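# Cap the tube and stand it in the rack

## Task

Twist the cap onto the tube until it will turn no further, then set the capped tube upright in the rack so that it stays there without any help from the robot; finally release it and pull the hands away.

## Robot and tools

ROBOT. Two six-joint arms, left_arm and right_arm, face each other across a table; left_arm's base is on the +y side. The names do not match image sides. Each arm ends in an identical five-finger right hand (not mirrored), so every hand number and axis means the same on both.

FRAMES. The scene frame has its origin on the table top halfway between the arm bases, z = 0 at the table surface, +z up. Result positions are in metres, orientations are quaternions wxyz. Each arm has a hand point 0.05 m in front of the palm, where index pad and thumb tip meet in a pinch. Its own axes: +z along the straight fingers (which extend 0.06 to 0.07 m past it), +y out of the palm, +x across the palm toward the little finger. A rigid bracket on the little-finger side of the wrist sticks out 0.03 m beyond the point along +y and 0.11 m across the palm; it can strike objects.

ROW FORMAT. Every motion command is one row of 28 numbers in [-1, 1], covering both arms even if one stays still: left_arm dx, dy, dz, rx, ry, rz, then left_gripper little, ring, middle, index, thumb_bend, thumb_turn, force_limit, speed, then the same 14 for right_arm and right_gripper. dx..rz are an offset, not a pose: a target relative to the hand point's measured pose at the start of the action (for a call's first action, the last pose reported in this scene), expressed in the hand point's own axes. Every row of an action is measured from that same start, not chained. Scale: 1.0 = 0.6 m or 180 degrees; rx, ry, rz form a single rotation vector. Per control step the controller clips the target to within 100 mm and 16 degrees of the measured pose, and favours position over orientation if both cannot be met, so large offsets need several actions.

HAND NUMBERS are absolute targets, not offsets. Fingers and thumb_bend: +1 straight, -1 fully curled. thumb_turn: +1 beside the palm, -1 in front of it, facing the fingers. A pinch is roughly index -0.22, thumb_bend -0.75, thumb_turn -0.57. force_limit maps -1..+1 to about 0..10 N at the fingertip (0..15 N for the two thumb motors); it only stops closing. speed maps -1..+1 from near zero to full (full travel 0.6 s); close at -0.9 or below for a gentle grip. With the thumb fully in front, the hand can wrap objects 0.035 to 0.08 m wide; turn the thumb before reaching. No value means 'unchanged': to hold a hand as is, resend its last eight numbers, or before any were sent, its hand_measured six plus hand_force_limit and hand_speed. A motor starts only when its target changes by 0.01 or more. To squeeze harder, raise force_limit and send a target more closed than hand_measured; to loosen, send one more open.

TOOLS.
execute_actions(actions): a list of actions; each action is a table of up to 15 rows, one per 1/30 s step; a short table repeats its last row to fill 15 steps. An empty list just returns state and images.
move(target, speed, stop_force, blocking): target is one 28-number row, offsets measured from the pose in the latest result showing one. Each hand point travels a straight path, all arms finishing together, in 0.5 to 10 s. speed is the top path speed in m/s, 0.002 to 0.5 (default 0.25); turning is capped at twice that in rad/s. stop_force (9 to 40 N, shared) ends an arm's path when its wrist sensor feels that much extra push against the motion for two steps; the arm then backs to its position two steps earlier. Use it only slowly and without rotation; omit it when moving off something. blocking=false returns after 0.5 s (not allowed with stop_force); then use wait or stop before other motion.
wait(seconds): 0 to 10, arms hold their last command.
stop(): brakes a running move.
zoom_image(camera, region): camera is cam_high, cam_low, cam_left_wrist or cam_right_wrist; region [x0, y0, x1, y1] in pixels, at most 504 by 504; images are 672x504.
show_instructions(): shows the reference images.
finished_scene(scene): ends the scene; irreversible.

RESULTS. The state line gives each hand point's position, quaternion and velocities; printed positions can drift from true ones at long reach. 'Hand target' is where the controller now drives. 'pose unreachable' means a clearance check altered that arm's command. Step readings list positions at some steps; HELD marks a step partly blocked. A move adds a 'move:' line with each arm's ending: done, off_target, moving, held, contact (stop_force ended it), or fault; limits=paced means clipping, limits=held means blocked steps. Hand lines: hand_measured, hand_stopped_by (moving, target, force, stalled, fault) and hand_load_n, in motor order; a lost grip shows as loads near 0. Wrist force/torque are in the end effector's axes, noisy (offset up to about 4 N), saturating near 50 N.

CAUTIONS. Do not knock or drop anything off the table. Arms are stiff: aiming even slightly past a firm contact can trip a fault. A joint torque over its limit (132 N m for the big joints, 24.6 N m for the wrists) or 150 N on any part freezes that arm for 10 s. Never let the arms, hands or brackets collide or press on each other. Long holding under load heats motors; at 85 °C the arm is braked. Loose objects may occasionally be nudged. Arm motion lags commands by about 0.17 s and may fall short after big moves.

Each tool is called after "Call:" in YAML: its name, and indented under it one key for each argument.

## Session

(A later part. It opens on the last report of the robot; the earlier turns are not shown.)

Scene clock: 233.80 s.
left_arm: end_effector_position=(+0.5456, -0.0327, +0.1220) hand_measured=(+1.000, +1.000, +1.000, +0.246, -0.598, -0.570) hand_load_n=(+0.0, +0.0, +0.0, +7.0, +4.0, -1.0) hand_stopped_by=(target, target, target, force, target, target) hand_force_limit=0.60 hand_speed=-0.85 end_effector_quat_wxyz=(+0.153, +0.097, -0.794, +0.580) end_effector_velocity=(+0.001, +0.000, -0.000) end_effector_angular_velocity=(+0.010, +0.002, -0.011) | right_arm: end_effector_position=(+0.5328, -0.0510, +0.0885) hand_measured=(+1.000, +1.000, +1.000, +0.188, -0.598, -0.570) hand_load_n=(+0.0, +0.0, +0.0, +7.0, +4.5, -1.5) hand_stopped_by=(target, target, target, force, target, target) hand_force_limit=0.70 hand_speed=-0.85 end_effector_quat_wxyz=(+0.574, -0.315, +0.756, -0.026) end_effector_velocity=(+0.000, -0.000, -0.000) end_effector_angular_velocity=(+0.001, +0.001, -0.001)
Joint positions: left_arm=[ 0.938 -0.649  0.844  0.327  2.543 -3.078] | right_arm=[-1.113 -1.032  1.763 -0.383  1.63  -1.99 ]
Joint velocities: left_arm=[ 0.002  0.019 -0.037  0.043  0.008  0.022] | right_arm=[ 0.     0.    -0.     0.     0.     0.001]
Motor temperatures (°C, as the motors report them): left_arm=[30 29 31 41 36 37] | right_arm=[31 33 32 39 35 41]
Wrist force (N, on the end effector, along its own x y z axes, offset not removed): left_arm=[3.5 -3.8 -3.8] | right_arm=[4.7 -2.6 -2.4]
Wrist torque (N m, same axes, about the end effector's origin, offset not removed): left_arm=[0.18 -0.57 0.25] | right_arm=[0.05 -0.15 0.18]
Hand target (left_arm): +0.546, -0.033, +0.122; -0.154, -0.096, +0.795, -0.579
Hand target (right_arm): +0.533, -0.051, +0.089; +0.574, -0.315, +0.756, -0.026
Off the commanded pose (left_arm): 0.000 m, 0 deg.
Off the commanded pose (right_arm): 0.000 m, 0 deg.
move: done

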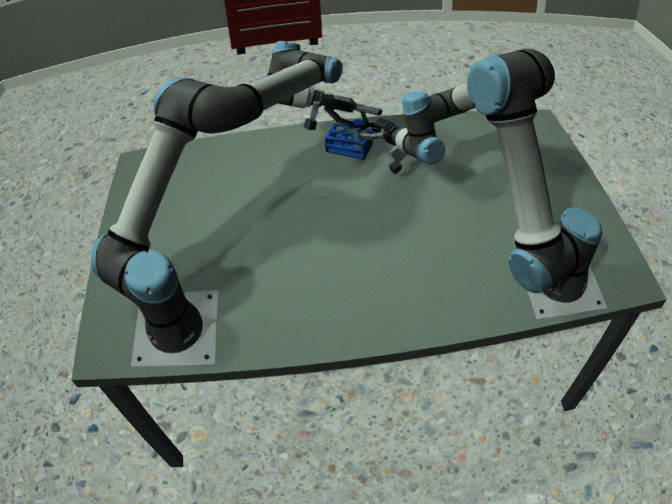

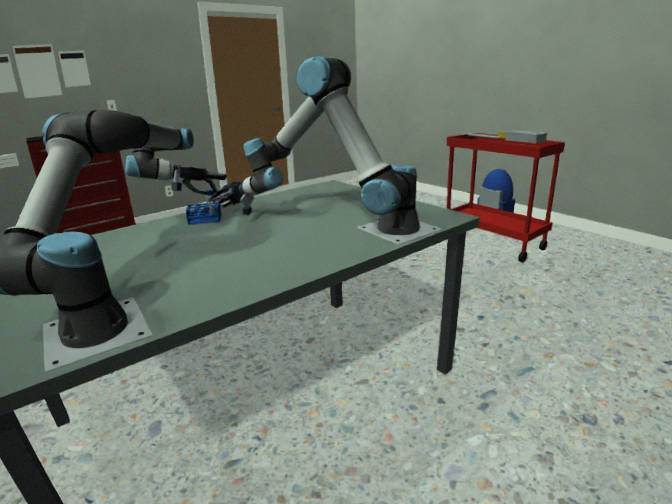

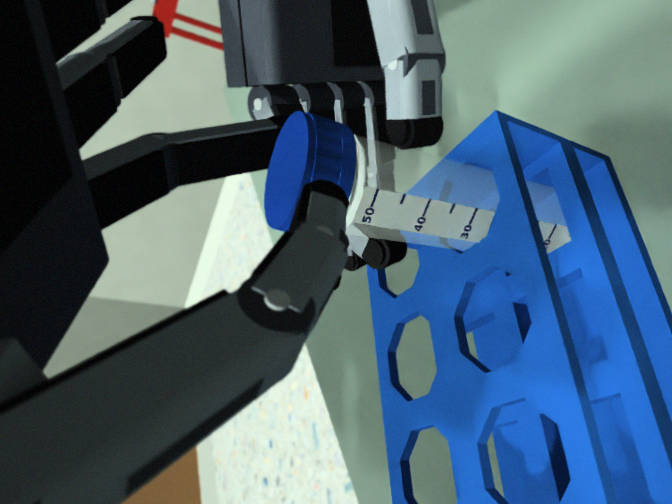

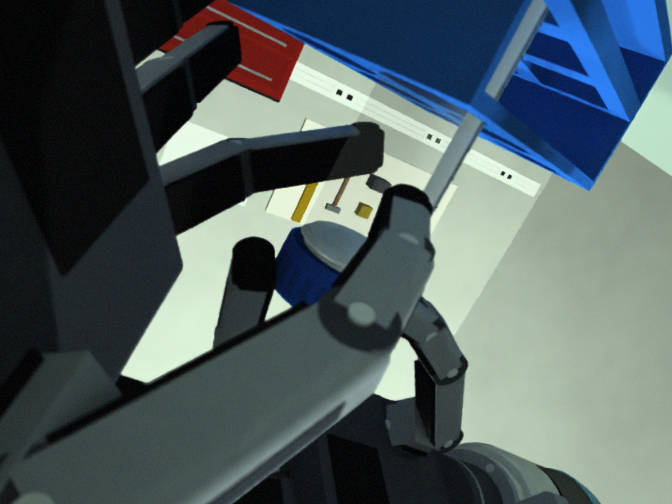

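New cycle: open [-0.0024,0.0,-0.003], stroke [-0.019,-0.0093,0.0077]; 5 strokes done.

Call:
move:
  target: [-0.0024,0,-0.003,0,0,0,1,1,1,0.5,-0.6,-0.57,0.6,1,0,0,0,0,0,0,1,1,1,-0.3,-0.6,-0.57,0.7,-0.85]
  speed: 0.01

Call:
move:
  target: [0.0246,0.0057,0.0138,0.12,-0.296,-0.092,1,1,1,0.5,-0.6,-0.57,0.6,1,0,0,0,0,0,0,1,1,1,-0.3,-0.6,-0.57,0.7,-0.85]
  speed: 0.35

Call:
move:
  target: [0.0007,-0.0016,0.0062,0,0,0,1,1,1,-0.3,-0.6,-0.57,0.6,-0.85,0,0,0,0,0,0,1,1,1,-0.3,-0.6,-0.57,0.7,-0.85]
  speed: 0.02

Call:
move:
  target: [-0.019,-0.0093,0.0077,-0.12,0.296,0.092,1,1,1,-0.3,-0.6,-0.57,0.6,-0.85,0,0,0,0,0,0,1,1,1,-0.3,-0.6,-0.57,0.7,-0.85]

Call:
move:
  target: [-0.0024,0,-0.003,0,0,0,1,1,1,0.5,-0.6,-0.57,0.6,1,0,0,0,0,0,0,1,1,1,-0.3,-0.6,-0.57,0.7,-0.85]
  speed: 0.01

Call:
move:
  target: [0.0246,0.0057,0.0138,0.12,-0.296,-0.092,1,1,1,0.5,-0.6,-0.57,0.6,1,0,0,0,0,0,0,1,1,1,-0.3,-0.6,-0.57,0.7,-0.85]
  speed: 0.35

Call:
move:
  target: [0.0007,-0.0016,0.0062,0,0,0,1,1,1,-0.3,-0.6,-0.57,0.6,-0.85,0,0,0,0,0,0,1,1,1,-0.3,-0.6,-0.57,0.7,-0.85]
  speed: 0.02

Call:
move:
  target: [-0.019,-0.0093,0.0077,-0.12,0.296,0.092,1,1,1,-0.3,-0.6,-0.57,0.6,-0.85,0,0,0,0,0,0,1,1,1,-0.3,-0.6,-0.57,0.7,-0.85]

Scene clock: 244.53 s.
left_arm: end_effector_position=(+0.5471, -0.0311, +0.1220) hand_measured=(+1.000, +1.000, +1.000, +0.500, -0.600, -0.570) hand_load_n=(+0.0, +0.0, +0.0, +0.0, +0.0, +0.0) hand_stopped_by=(target, target, target, target, target, target) hand_force_limit=0.60 hand_speed=1.00 end_effector_quat_wxyz=(+0.154, +0.097, -0.794, +0.580) end_effector_velocity=(+0.001, +0.001, -0.000) end_effector_angular_velocity=(+0.000, +0.001, +0.001) | right_arm: end_effector_position=(+0.5328, -0.0510, +0.0885) hand_measured=(+1.000, +1.000, +1.000, +0.188, -0.598, -0.570) hand_load_n=(+0.0, +0.0, +0.0, +7.0, +4.5, -1.0) hand_stopped_by=(target, target, target, force, target, target) hand_force_limit=0.70 hand_speed=-0.85 end_effector_quat_wxyz=(+0.574, -0.315, +0.756, -0.026) end_effector_velocity=(-0.000, +0.000, -0.000) end_effector_angular_velocity=(-0.000, -0.001, +0.000)
Joint positions: left_arm=[ 0.942 -0.646  0.839  0.331  2.546 -3.075] | right_arm=[-1.113 -1.032  1.763 -0.383  1.63  -1.99 ]
Joint velocities: left_arm=[ 0.001  0.001 -0.001  0.     0.001  0.   ] | right_arm=[ 0.     0.     0.    -0.001 -0.    -0.   ]
Motor temperatures (°C, as the motors report them): left_arm=[30 29 31 41 36 37] | right_arm=[31 33 32 39 35 41]
Wrist force (N, on the end effector, along its own x y z axes, offset not removed): left_arm=[2.1 2.4 1.7] | right_arm=[-0.5 0.3 0.6]
Wrist torque (N m, same axes, about the end effector's origin, offset not removed): left_arm=[0.35 -0.53 0.27] | right_arm=[0.12 0.18 -0.09]
Hand target (left_arm): +0.547, -0.031, +0.122; -0.153, -0.097, +0.794, -0.580
Hand target (right_arm): +0.533, -0.051, +0.089; +0.574, -0.315, +0.756, -0.026
Off the commanded pose (left_arm): 0.000 m, 0 deg.
Off the commanded pose (right_arm): 0.000 m, 0 deg.
move: done

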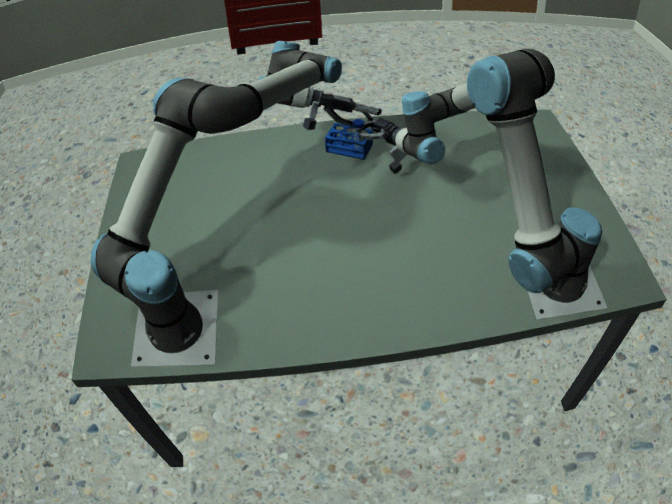

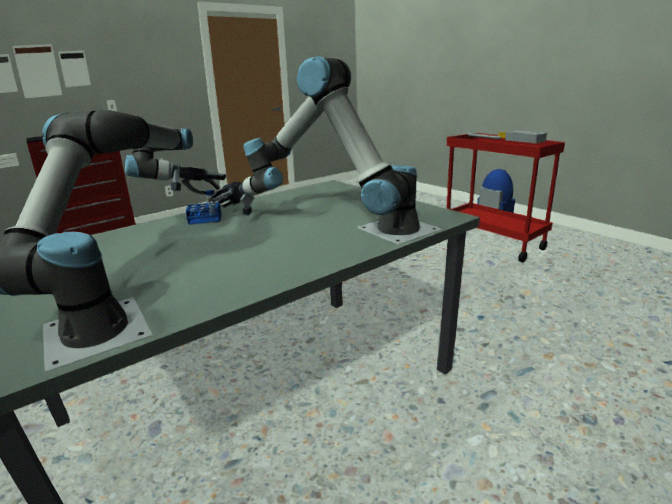

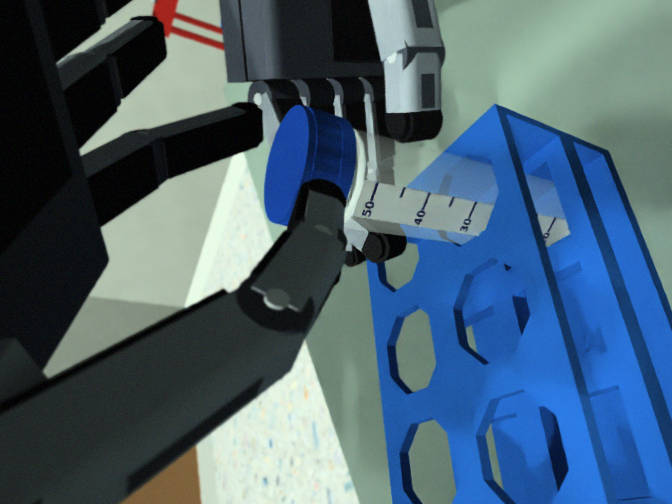

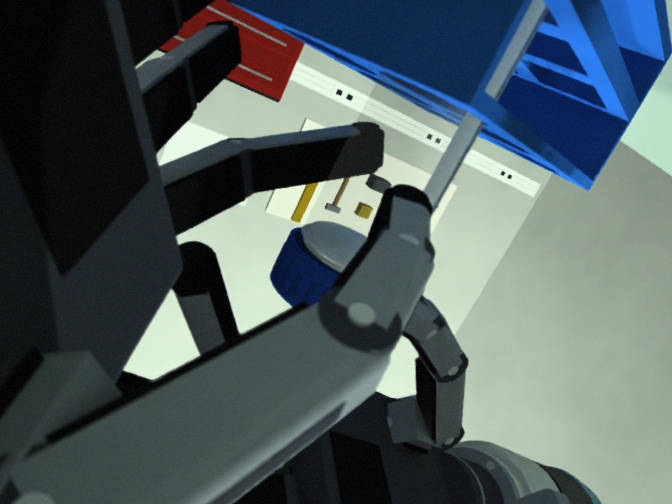

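Scene clock: 246.63 s.
left_arm: end_effector_position=(+0.5311, -0.0372, +0.1218) hand_measured=(+1.000, +1.000, +1.000, +0.500, -0.600, -0.570) hand_load_n=(+0.0, +0.0, +0.0, +0.0, +0.0, +0.0) hand_stopped_by=(target, target, target, target, target, target) hand_force_limit=0.60 hand_speed=1.00 end_effector_quat_wxyz=(-0.157, +0.478, -0.639, +0.581) end_effector_velocity=(-0.000, -0.001, -0.001) end_effector_angular_velocity=(+0.003, +0.002, +0.010) | right_arm: end_effector_position=(+0.5328, -0.0510, +0.0885) hand_measured=(+1.000, +1.000, +1.000, +0.188, -0.598, -0.570) hand_load_n=(+0.0, +0.0, +0.0, +7.5, +4.5, -1.0) hand_stopped_by=(target, target, target, force, target, target) hand_force_limit=0.70 hand_speed=-0.85 end_effector_quat_wxyz=(+0.574, -0.315, +0.756, -0.026) end_effector_velocity=(-0.000, +0.001, +0.000) end_effector_angular_velocity=(-0.000, -0.000, +0.001)
Joint positions: left_arm=[ 0.569 -1.008  1.46  -0.154  1.209 -3.628] | right_arm=[-1.113 -1.032  1.763 -0.383  1.63  -1.99 ]
Joint velocities: left_arm=[-0.005  0.004 -0.005  0.006 -0.014 -0.004] | right_arm=[ 0.001 -0.    -0.     0.    -0.    -0.   ]
Motor temperatures (°C, as the motors report them): left_arm=[30 29 31 41 36 37] | right_arm=[31 33 32 39 35 41]
Wrist force (N, on the end effector, along its own x y z axes, offset not removed): left_arm=[2.0 -1.1 2.7] | right_arm=[0.9 1.0 0.3]
Wrist torque (N m, same axes, about the end effector's origin, offset not removed): left_arm=[-0.20 -0.54 0.13] | right_arm=[0.28 -0.04 0.07]
Hand target (left_arm): +0.531, -0.037, +0.122; +0.157, -0.479, +0.639, -0.581
Hand target (right_arm): +0.533, -0.051, +0.089; +0.574, -0.315, +0.756, -0.026
Off the commanded pose (left_arm): 0.000 m, 0 deg.
Off the commanded pose (right_arm): 0.000 m, 0 deg.
move: done

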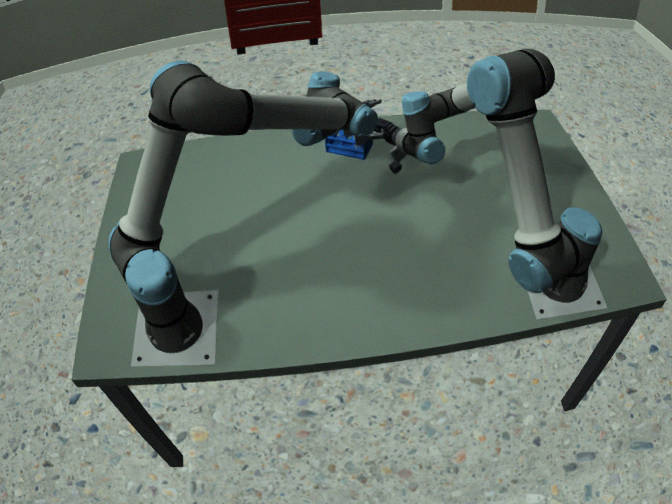

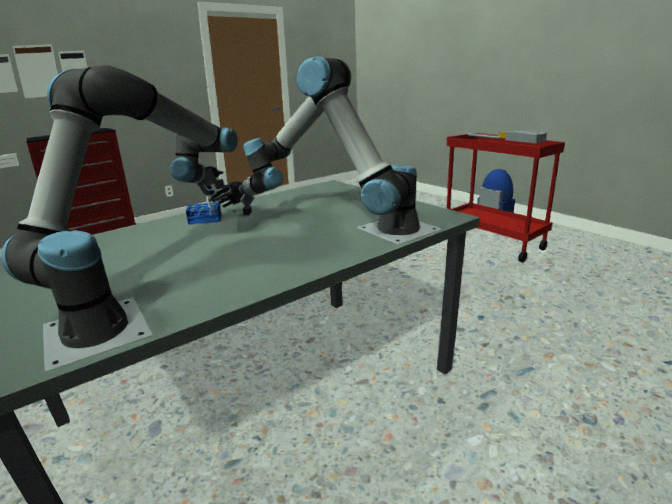

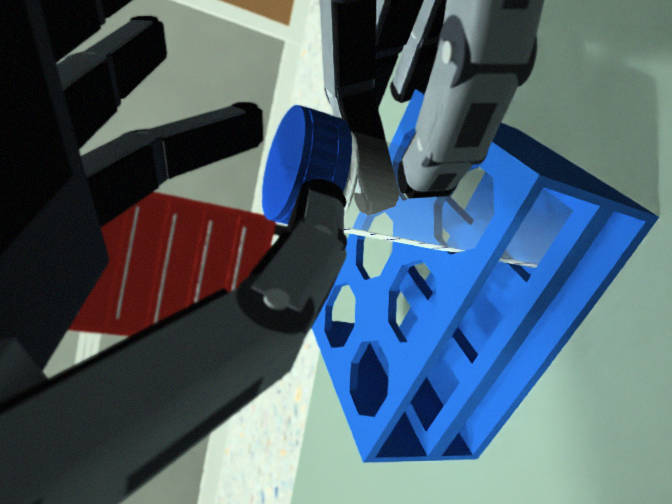

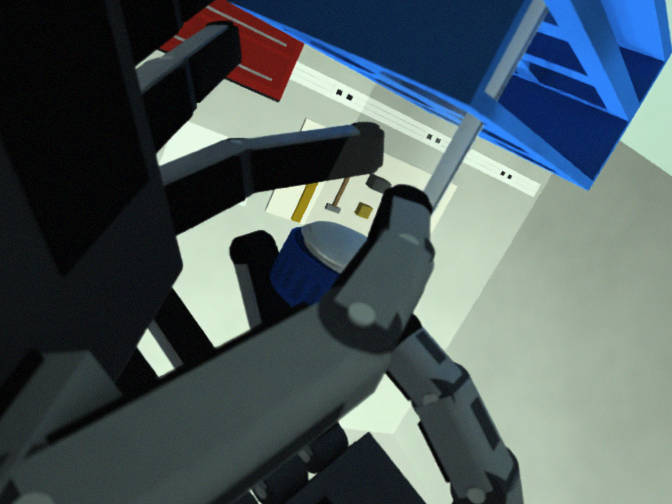

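Scene clock: 247.93 s.
left_arm: end_effector_position=(+0.5341, -0.0396, +0.1218) hand_measured=(+1.000, +1.000, +1.000, +0.246, -0.598, -0.570) hand_load_n=(+0.0, +0.0, +0.0, +8.0, +3.0, -0.5) hand_stopped_by=(target, target, target, force, target, target) hand_force_limit=0.60 hand_speed=-0.85 end_effector_quat_wxyz=(-0.157, +0.478, -0.639, +0.581) end_effector_velocity=(-0.001, -0.000, -0.001) end_effector_angular_velocity=(+0.002, +0.001, -0.001) | right_arm: end_effector_position=(+0.5328, -0.0510, +0.0885) hand_measured=(+1.000, +1.000, +1.000, +0.188, -0.598, -0.570) hand_load_n=(+0.0, +0.0, +0.0, +7.5, +4.0, -1.5) hand_stopped_by=(target, target, target, force, target, target) hand_force_limit=0.70 hand_speed=-0.85 end_effector_quat_wxyz=(+0.574, -0.315, +0.756, -0.026) end_effector_velocity=(+0.000, -0.000, -0.000) end_effector_angular_velocity=(+0.000, -0.000, -0.000)
Joint positions: left_arm=[ 0.571 -1.     1.447 -0.149  1.212 -3.627] | right_arm=[-1.113 -1.032  1.763 -0.383  1.63  -1.99 ]
Joint velocities: left_arm=[-0.001  0.002 -0.     0.     0.     0.   ] | right_arm=[-0.     0.    -0.    -0.001 -0.     0.   ]
Motor temperatures (°C, as the motors report them): left_arm=[30 29 31 41 36 37] | right_arm=[31 33 32 39 35 41]
Wrist force (N, on the end effector, along its own x y z axes, offset not removed): left_arm=[3.4 -2.1 -1.2] | right_arm=[2.2 1.1 -1.7]
Wrist torque (N m, same axes, about the end effector's origin, offset not removed): left_arm=[0.30 -0.50 0.30] | right_arm=[0.33 0.17 0.04]
Hand target (left_arm): +0.534, -0.040, +0.122; +0.157, -0.478, +0.639, -0.581
Hand target (right_arm): +0.533, -0.051, +0.089; +0.574, -0.315, +0.756, -0.026
Off the commanded pose (left_arm): 0.000 m, 0 deg.
Off the commanded pose (right_arm): 0.000 m, 0 deg.
move: done

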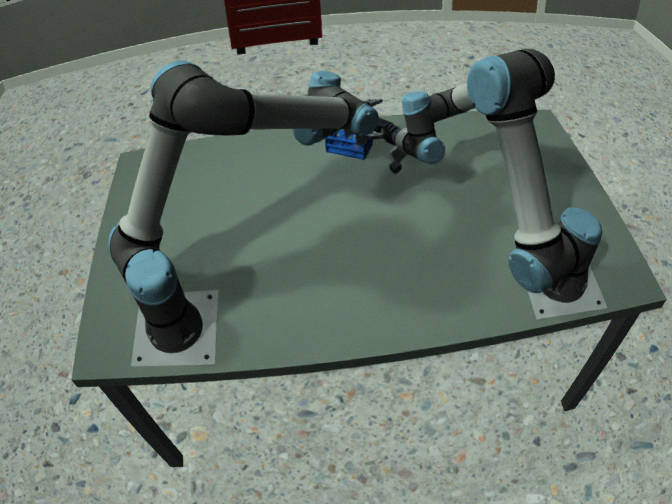

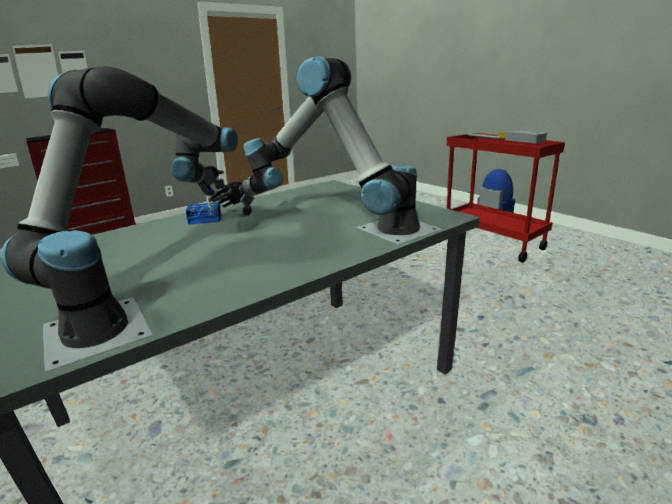

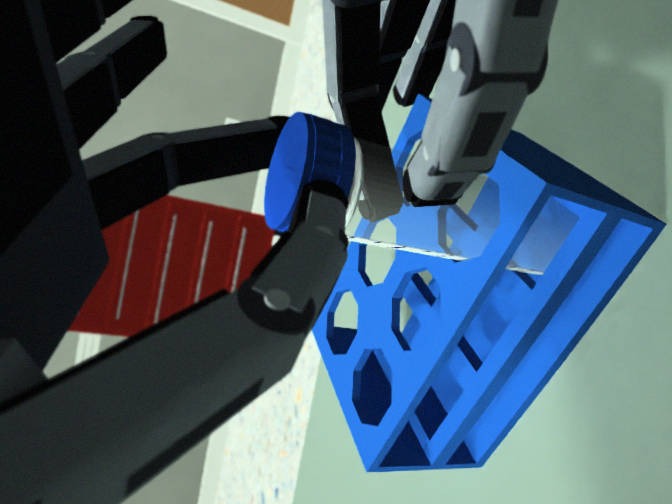

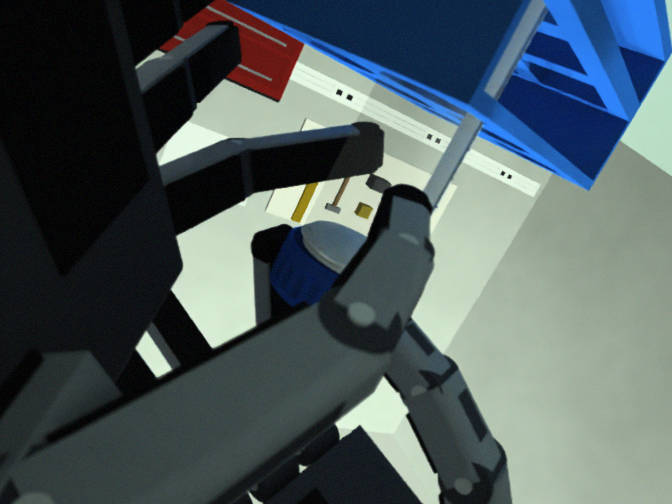

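Scene clock: 250.63 s.
left_arm: end_effector_position=(+0.5456, -0.0329, +0.1216) hand_measured=(+1.000, +1.000, +1.000, +0.246, -0.598, -0.570) hand_load_n=(+0.0, +0.0, +0.0, +7.0, +4.5, -2.0) hand_stopped_by=(target, target, target, force, target, target) hand_force_limit=0.60 hand_speed=-0.85 end_effector_quat_wxyz=(+0.153, +0.097, -0.794, +0.580) end_effector_velocity=(+0.000, -0.001, +0.001) end_effector_angular_velocity=(+0.008, -0.001, -0.013) | right_arm: end_effector_position=(+0.5328, -0.0510, +0.0885) hand_measured=(+1.000, +1.000, +1.000, +0.188, -0.598, -0.570) hand_load_n=(+0.0, +0.0, +0.0, +7.5, +4.0, -1.5) hand_stopped_by=(target, target, target, force, target, target) hand_force_limit=0.70 hand_speed=-0.85 end_effector_quat_wxyz=(+0.574, -0.315, +0.756, -0.026) end_effector_velocity=(+0.001, -0.000, +0.000) end_effector_angular_velocity=(+0.000, -0.001, -0.001)
Joint positions: left_arm=[ 0.938 -0.65   0.847  0.322  2.543 -3.08 ] | right_arm=[-1.113 -1.032  1.763 -0.383  1.63  -1.99 ]
Joint velocities: left_arm=[ 0.     0.017 -0.037  0.043  0.008  0.022] | right_arm=[-0.001 -0.    -0.    -0.     0.     0.   ]
Motor temperatures (°C, as the motors report them): left_arm=[30 29 31 41 36 37] | right_arm=[31 33 32 39 35 41]
Wrist force (N, on the end effector, along its own x y z axes, offset not removed): left_arm=[5.1 -3.2 -6.0] | right_arm=[2.4 -1.2 -0.9]
Wrist torque (N m, same axes, about the end effector's origin, offset not removed): left_arm=[0.40 -0.56 0.30] | right_arm=[0.38 0.14 -0.01]
Hand target (left_arm): +0.546, -0.033, +0.122; -0.154, -0.096, +0.794, -0.580
Hand target (right_arm): +0.533, -0.051, +0.089; +0.574, -0.315, +0.756, -0.026
Off the commanded pose (left_arm): 0.000 m, 0 deg.
Off the commanded pose (right_arm): 0.000 m, 0 deg.
move: done

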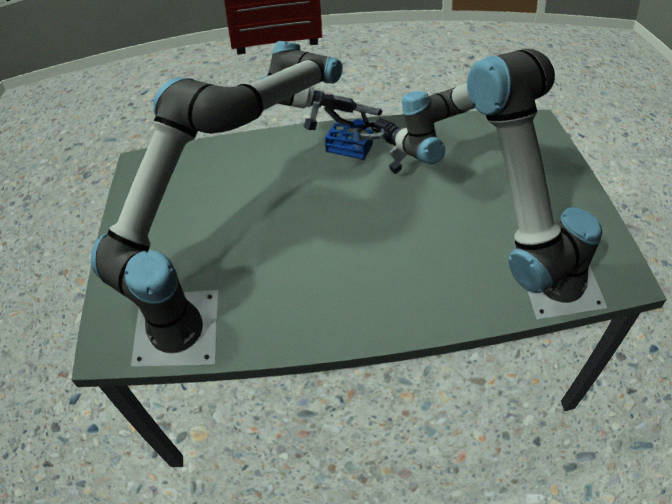

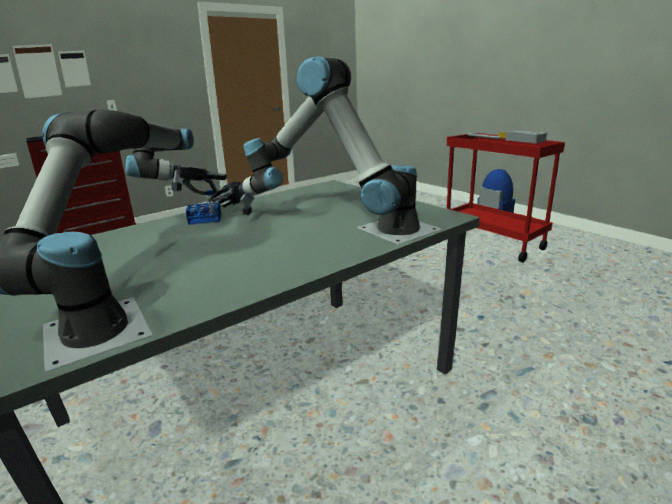

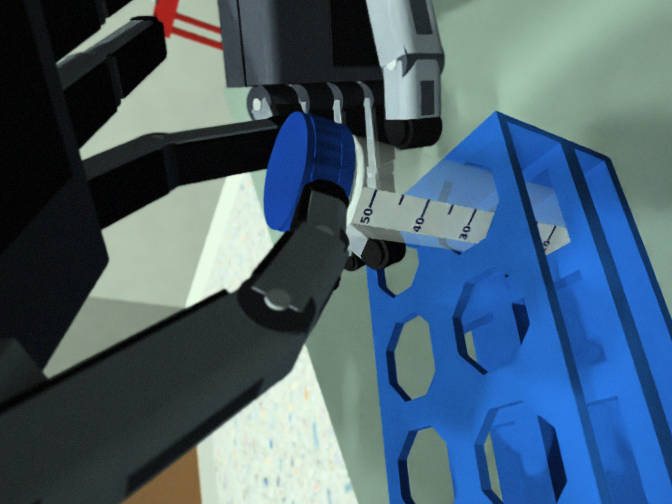

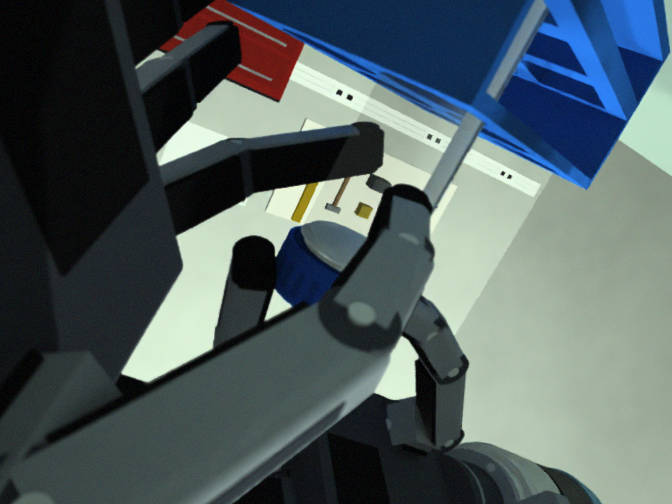

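Scene clock: 251.33 s.
left_arm: end_effector_position=(+0.5471, -0.0313, +0.1215) hand_measured=(+1.000, +1.000, +1.000, +0.500, -0.600, -0.570) hand_load_n=(+0.0, +0.0, +0.0, +0.0, +0.0, +0.0) hand_stopped_by=(target, target, target, target, target, target) hand_force_limit=0.60 hand_speed=1.00 end_effector_quat_wxyz=(+0.153, +0.097, -0.794, +0.580) end_effector_velocity=(+0.001, +0.001, +0.001) end_effector_angular_velocity=(-0.000, -0.000, -0.000) | right_arm: end_effector_position=(+0.5328, -0.0510, +0.0885) hand_measured=(+1.000, +1.000, +1.000, +0.188, -0.598, -0.570) hand_load_n=(+0.0, +0.0, +0.0, +7.5, +4.5, -1.0) hand_stopped_by=(target, target, target, force, target, target) hand_force_limit=0.70 hand_speed=-0.85 end_effector_quat_wxyz=(+0.574, -0.315, +0.756, -0.026) end_effector_velocity=(+0.001, -0.001, +0.000) end_effector_angular_velocity=(-0.000, -0.001, -0.001)
Joint positions: left_arm=[ 0.942 -0.647  0.842  0.327  2.546 -3.077] | right_arm=[-1.113 -1.032  1.763 -0.383  1.63  -1.99 ]
Joint velocities: left_arm=[ 0.001  0.    -0.003  0.003  0.002  0.001] | right_arm=[-0.001 -0.    -0.    -0.     0.    -0.   ]
Motor temperatures (°C, as the motors report them): left_arm=[30 29 31 41 36 37] | right_arm=[31 33 32 39 35 41]
Wrist force (N, on the end effector, along its own x y z axes, offset not removed): left_arm=[2.0 1.3 0.8] | right_arm=[-1.0 3.1 -1.3]
Wrist torque (N m, same axes, about the end effector's origin, offset not removed): left_arm=[0.18 -0.42 0.26] | right_arm=[0.68 0.25 -0.16]
Hand target (left_arm): +0.547, -0.031, +0.122; -0.153, -0.097, +0.794, -0.580
Hand target (right_arm): +0.533, -0.051, +0.089; +0.574, -0.315, +0.756, -0.026
Off the commanded pose (left_arm): 0.000 m, 0 deg.
Off the commanded pose (right_arm): 0.000 m, 0 deg.
move: done

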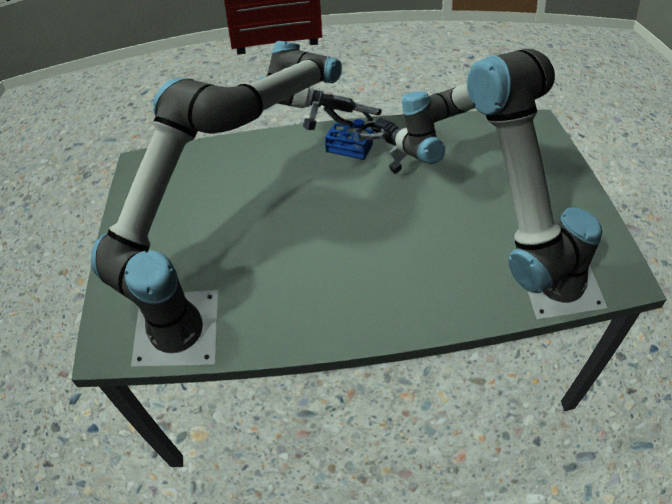

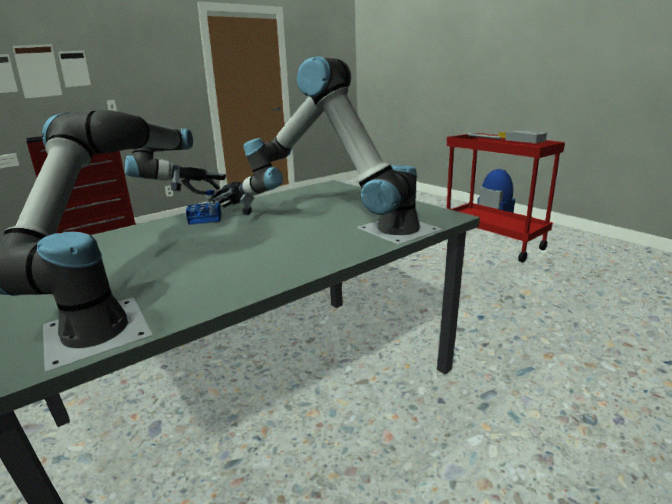

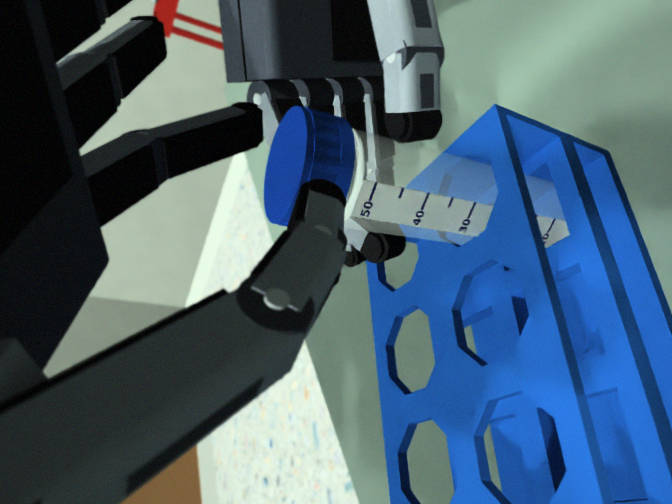

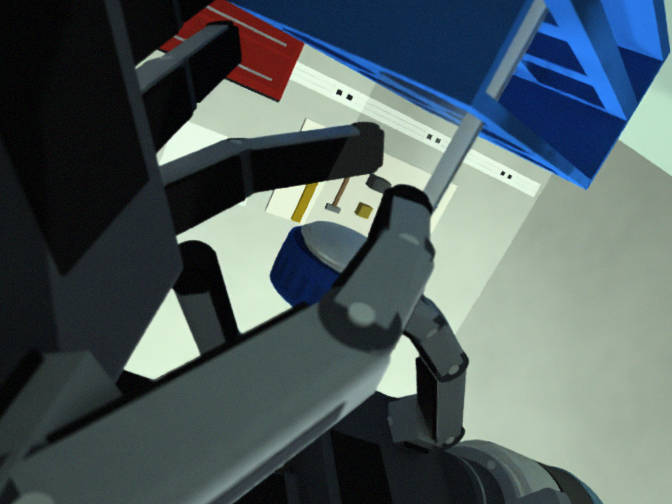

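Scene clock: 253.43 s.
left_arm: end_effector_position=(+0.5310, -0.0373, +0.1214) hand_measured=(+1.000, +1.000, +1.000, +0.500, -0.600, -0.570) hand_load_n=(+0.0, +0.0, +0.0, +0.0, +0.0, +0.0) hand_stopped_by=(target, target, target, target, target, target) hand_force_limit=0.60 hand_speed=1.00 end_effector_quat_wxyz=(-0.157, +0.478, -0.639, +0.582) end_effector_velocity=(+0.001, +0.001, +0.000) end_effector_angular_velocity=(+0.002, +0.001, +0.013) | right_arm: end_effector_position=(+0.5328, -0.0510, +0.0885) hand_measured=(+1.000, +1.000, +1.000, +0.188, -0.598, -0.570) hand_load_n=(+0.0, +0.0, +0.0, +7.5, +4.5, -1.0) hand_stopped_by=(target, target, target, force, target, target) hand_force_limit=0.70 hand_speed=-0.85 end_effector_quat_wxyz=(+0.574, -0.315, +0.756, -0.026) end_effector_velocity=(-0.000, +0.000, +0.000) end_effector_angular_velocity=(+0.000, -0.000, +0.001)
Joint positions: left_arm=[ 0.569 -1.008  1.462 -0.157  1.209 -3.629] | right_arm=[-1.113 -1.032  1.763 -0.383  1.63  -1.99 ]
Joint velocities: left_arm=[-0.002  0.002 -0.005  0.006 -0.015 -0.004] | right_arm=[ 0.001 -0.    -0.    -0.     0.     0.   ]
Motor temperatures (°C, as the motors report them): left_arm=[30 29 31 41 36 37] | right_arm=[31 33 32 39 35 41]
Wrist force (N, on the end effector, along its own x y z axes, offset not removed): left_arm=[3.0 2.4 0.3] | right_arm=[-0.2 2.7 0.9]
Wrist torque (N m, same axes, about the end effector's origin, offset not removed): left_arm=[0.35 -0.58 0.35] | right_arm=[0.54 0.02 0.03]
Hand target (left_arm): +0.531, -0.037, +0.121; +0.157, -0.479, +0.639, -0.582
Hand target (right_arm): +0.533, -0.051, +0.089; +0.574, -0.315, +0.756, -0.026
Off the commanded pose (left_arm): 0.000 m, 0 deg.
Off the commanded pose (right_arm): 0.000 m, 0 deg.
move: done

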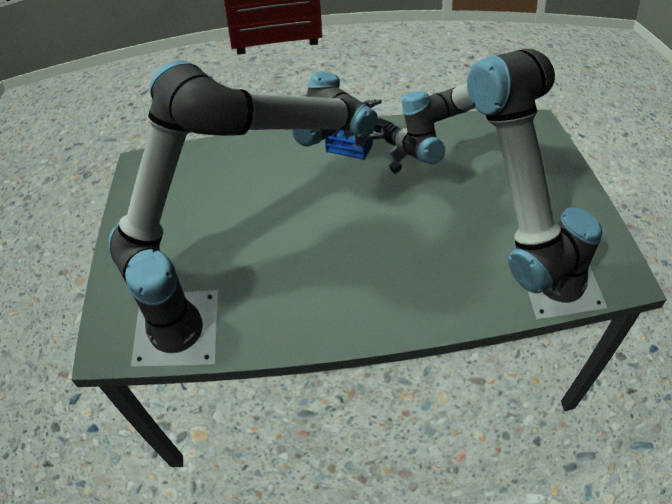

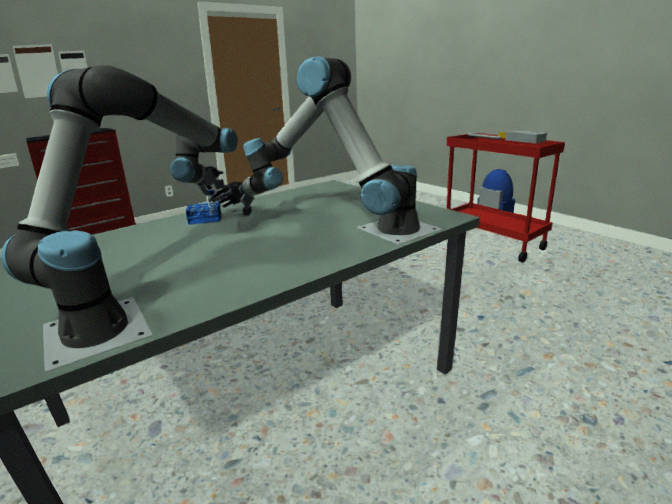

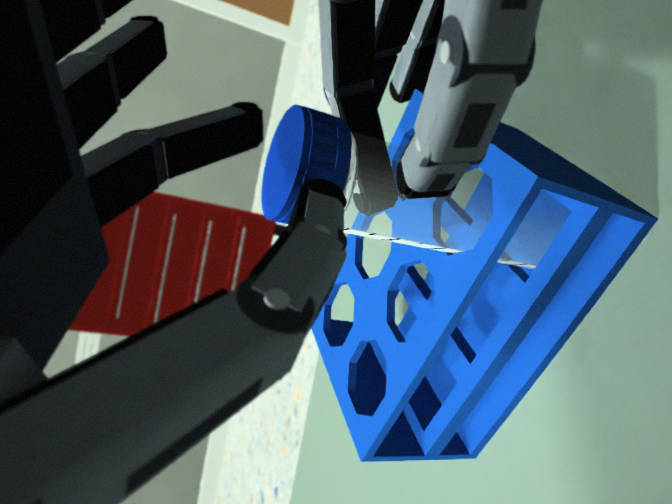

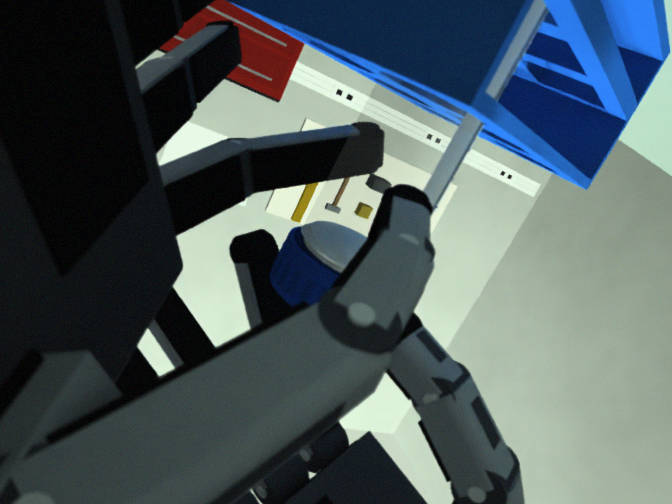

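Scene clock: 254.73 s.
left_arm: end_effector_position=(+0.5341, -0.0398, +0.1214) hand_measured=(+1.000, +1.000, +1.000, +0.246, -0.598, -0.570) hand_load_n=(+0.0, +0.0, +0.0, +9.0, +3.5, -0.5) hand_stopped_by=(target, target, target, force, target, target) hand_force_limit=0.60 hand_speed=-0.85 end_effector_quat_wxyz=(-0.157, +0.478, -0.639, +0.582) end_effector_velocity=(-0.000, -0.000, +0.000) end_effector_angular_velocity=(-0.001, -0.000, -0.000) | right_arm: end_effector_position=(+0.5328, -0.0510, +0.0885) hand_measured=(+1.000, +1.000, +1.000, +0.188, -0.598, -0.570) hand_load_n=(+0.0, +0.0, +0.0, +8.0, +4.0, -1.5) hand_stopped_by=(target, target, target, force, target, target) hand_force_limit=0.70 hand_speed=-0.85 end_effector_quat_wxyz=(+0.574, -0.315, +0.756, -0.026) end_effector_velocity=(+0.000, -0.000, -0.000) end_effector_angular_velocity=(-0.000, -0.001, -0.000)
Joint positions: left_arm=[ 0.571 -1.     1.448 -0.151  1.211 -3.628] | right_arm=[-1.113 -1.032  1.763 -0.383  1.63  -1.99 ]
Joint velocities: left_arm=[-0.    -0.     0.    -0.001  0.    -0.   ] | right_arm=[-0.     0.001  0.    -0.001  0.    -0.   ]
Motor temperatures (°C, as the motors report them): left_arm=[30 29 31 41 36 37] | right_arm=[31 33 32 39 35 41]
Wrist force (N, on the end effector, along its own x y z axes, offset not removed): left_arm=[4.4 -3.4 -2.1] | right_arm=[1.5 -0.3 0.1]
Wrist torque (N m, same axes, about the end effector's origin, offset not removed): left_arm=[0.21 -0.76 0.31] | right_arm=[0.27 0.22 -0.03]
Hand target (left_arm): +0.534, -0.040, +0.121; +0.157, -0.478, +0.639, -0.582
Hand target (right_arm): +0.533, -0.051, +0.089; +0.574, -0.315, +0.756, -0.026
Off the commanded pose (left_arm): 0.000 m, 0 deg.
Off the commanded pose (right_arm): 0.000 m, 0 deg.
move: done

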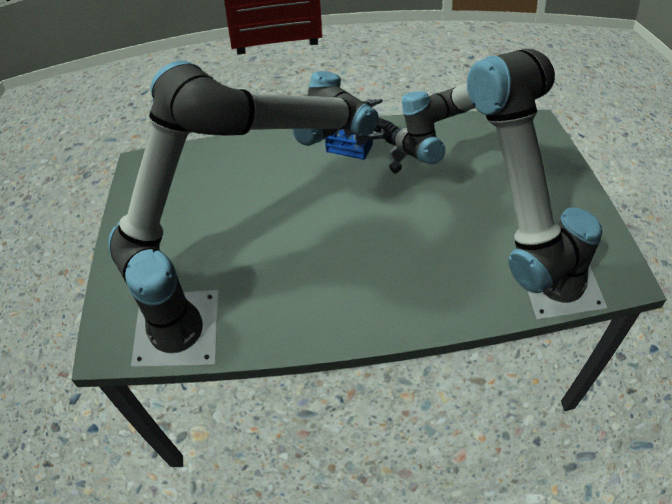

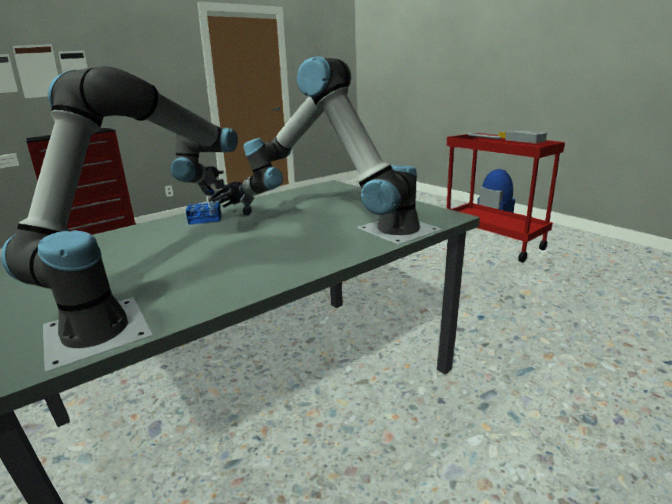

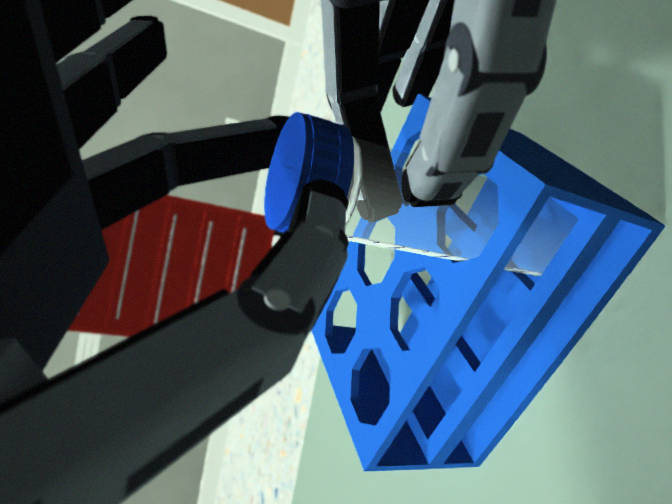

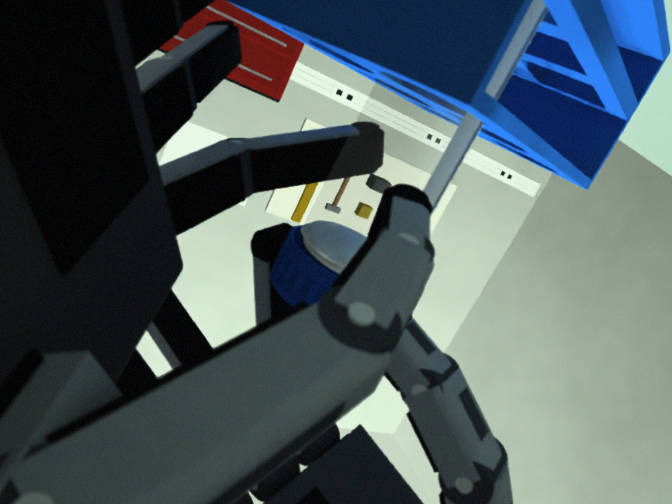

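Scene clock: 257.43 s.
left_arm: end_effector_position=(+0.5455, -0.0330, +0.1212) hand_measured=(+1.000, +1.000, +1.000, +0.246, -0.596, -0.570) hand_load_n=(+0.0, +0.0, +0.0, +8.0, +6.0, -1.0) hand_stopped_by=(target, target, target, force, target, target) hand_force_limit=0.60 hand_speed=-0.85 end_effector_quat_wxyz=(+0.153, +0.097, -0.794, +0.581) end_effector_velocity=(+0.001, -0.001, -0.000) end_effector_angular_velocity=(+0.009, +0.000, -0.012) | right_arm: end_effector_position=(+0.5328, -0.0510, +0.0885) hand_measured=(+1.000, +1.000, +1.000, +0.188, -0.598, -0.570) hand_load_n=(+0.0, +0.0, +0.0, +7.0, +5.0, -2.0) hand_stopped_by=(target, target, target, force, target, target) hand_force_limit=0.70 hand_speed=-0.85 end_effector_quat_wxyz=(+0.574, -0.315, +0.756, -0.026) end_effector_velocity=(-0.000, +0.001, +0.000) end_effector_angular_velocity=(+0.000, -0.001, +0.001)
Joint positions: left_arm=[ 0.938 -0.65   0.85   0.318  2.543 -3.082] | right_arm=[-1.113 -1.032  1.763 -0.383  1.63  -1.99 ]
Joint velocities: left_arm=[ 0.001  0.019 -0.037  0.042  0.007  0.022] | right_arm=[ 0.001 -0.001  0.    -0.     0.    -0.   ]
Motor temperatures (°C, as the motors report them): left_arm=[30 29 31 41 36 37] | right_arm=[31 33 32 39 35 41]
Wrist force (N, on the end effector, along its own x y z axes, offset not removed): left_arm=[3.8 -1.7 -2.2] | right_arm=[3.3 -0.6 -1.1]
Wrist torque (N m, same axes, about the end effector's origin, offset not removed): left_arm=[0.35 -0.57 0.28] | right_arm=[0.21 -0.32 -0.03]
Hand target (left_arm): +0.546, -0.033, +0.121; -0.154, -0.096, +0.794, -0.580
Hand target (right_arm): +0.533, -0.051, +0.089; +0.574, -0.315, +0.756, -0.026
Off the commanded pose (left_arm): 0.000 m, 0 deg.
Off the commanded pose (right_arm): 0.000 m, 0 deg.
move: done

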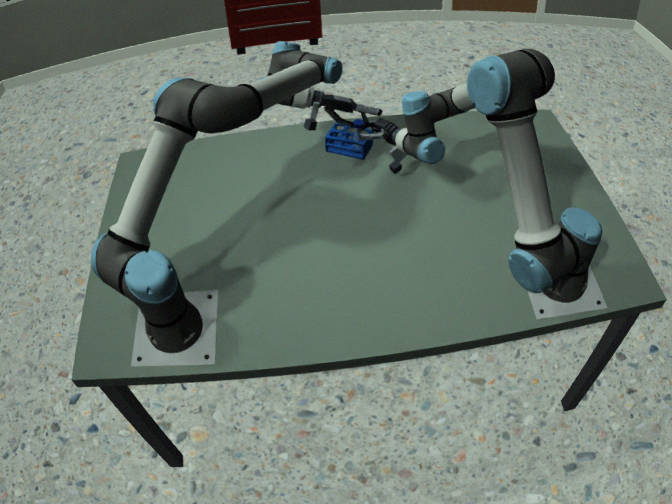

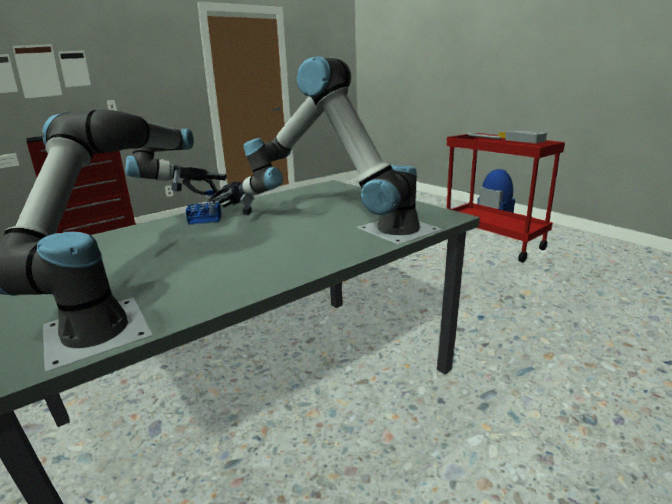

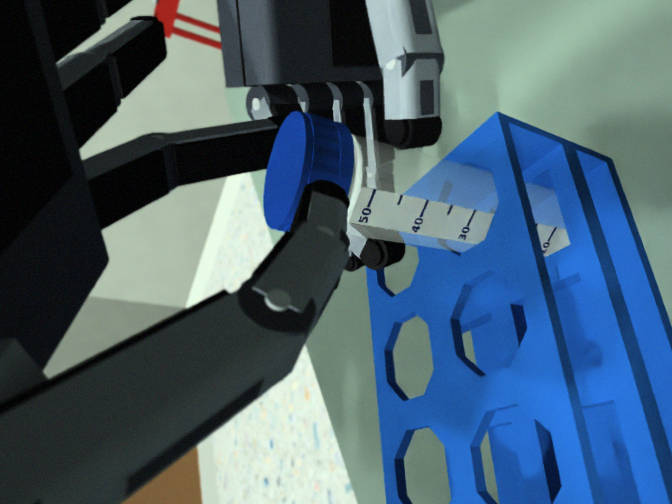

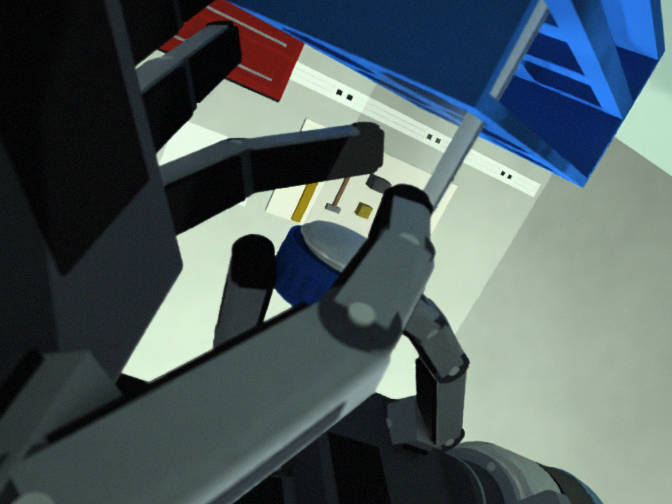

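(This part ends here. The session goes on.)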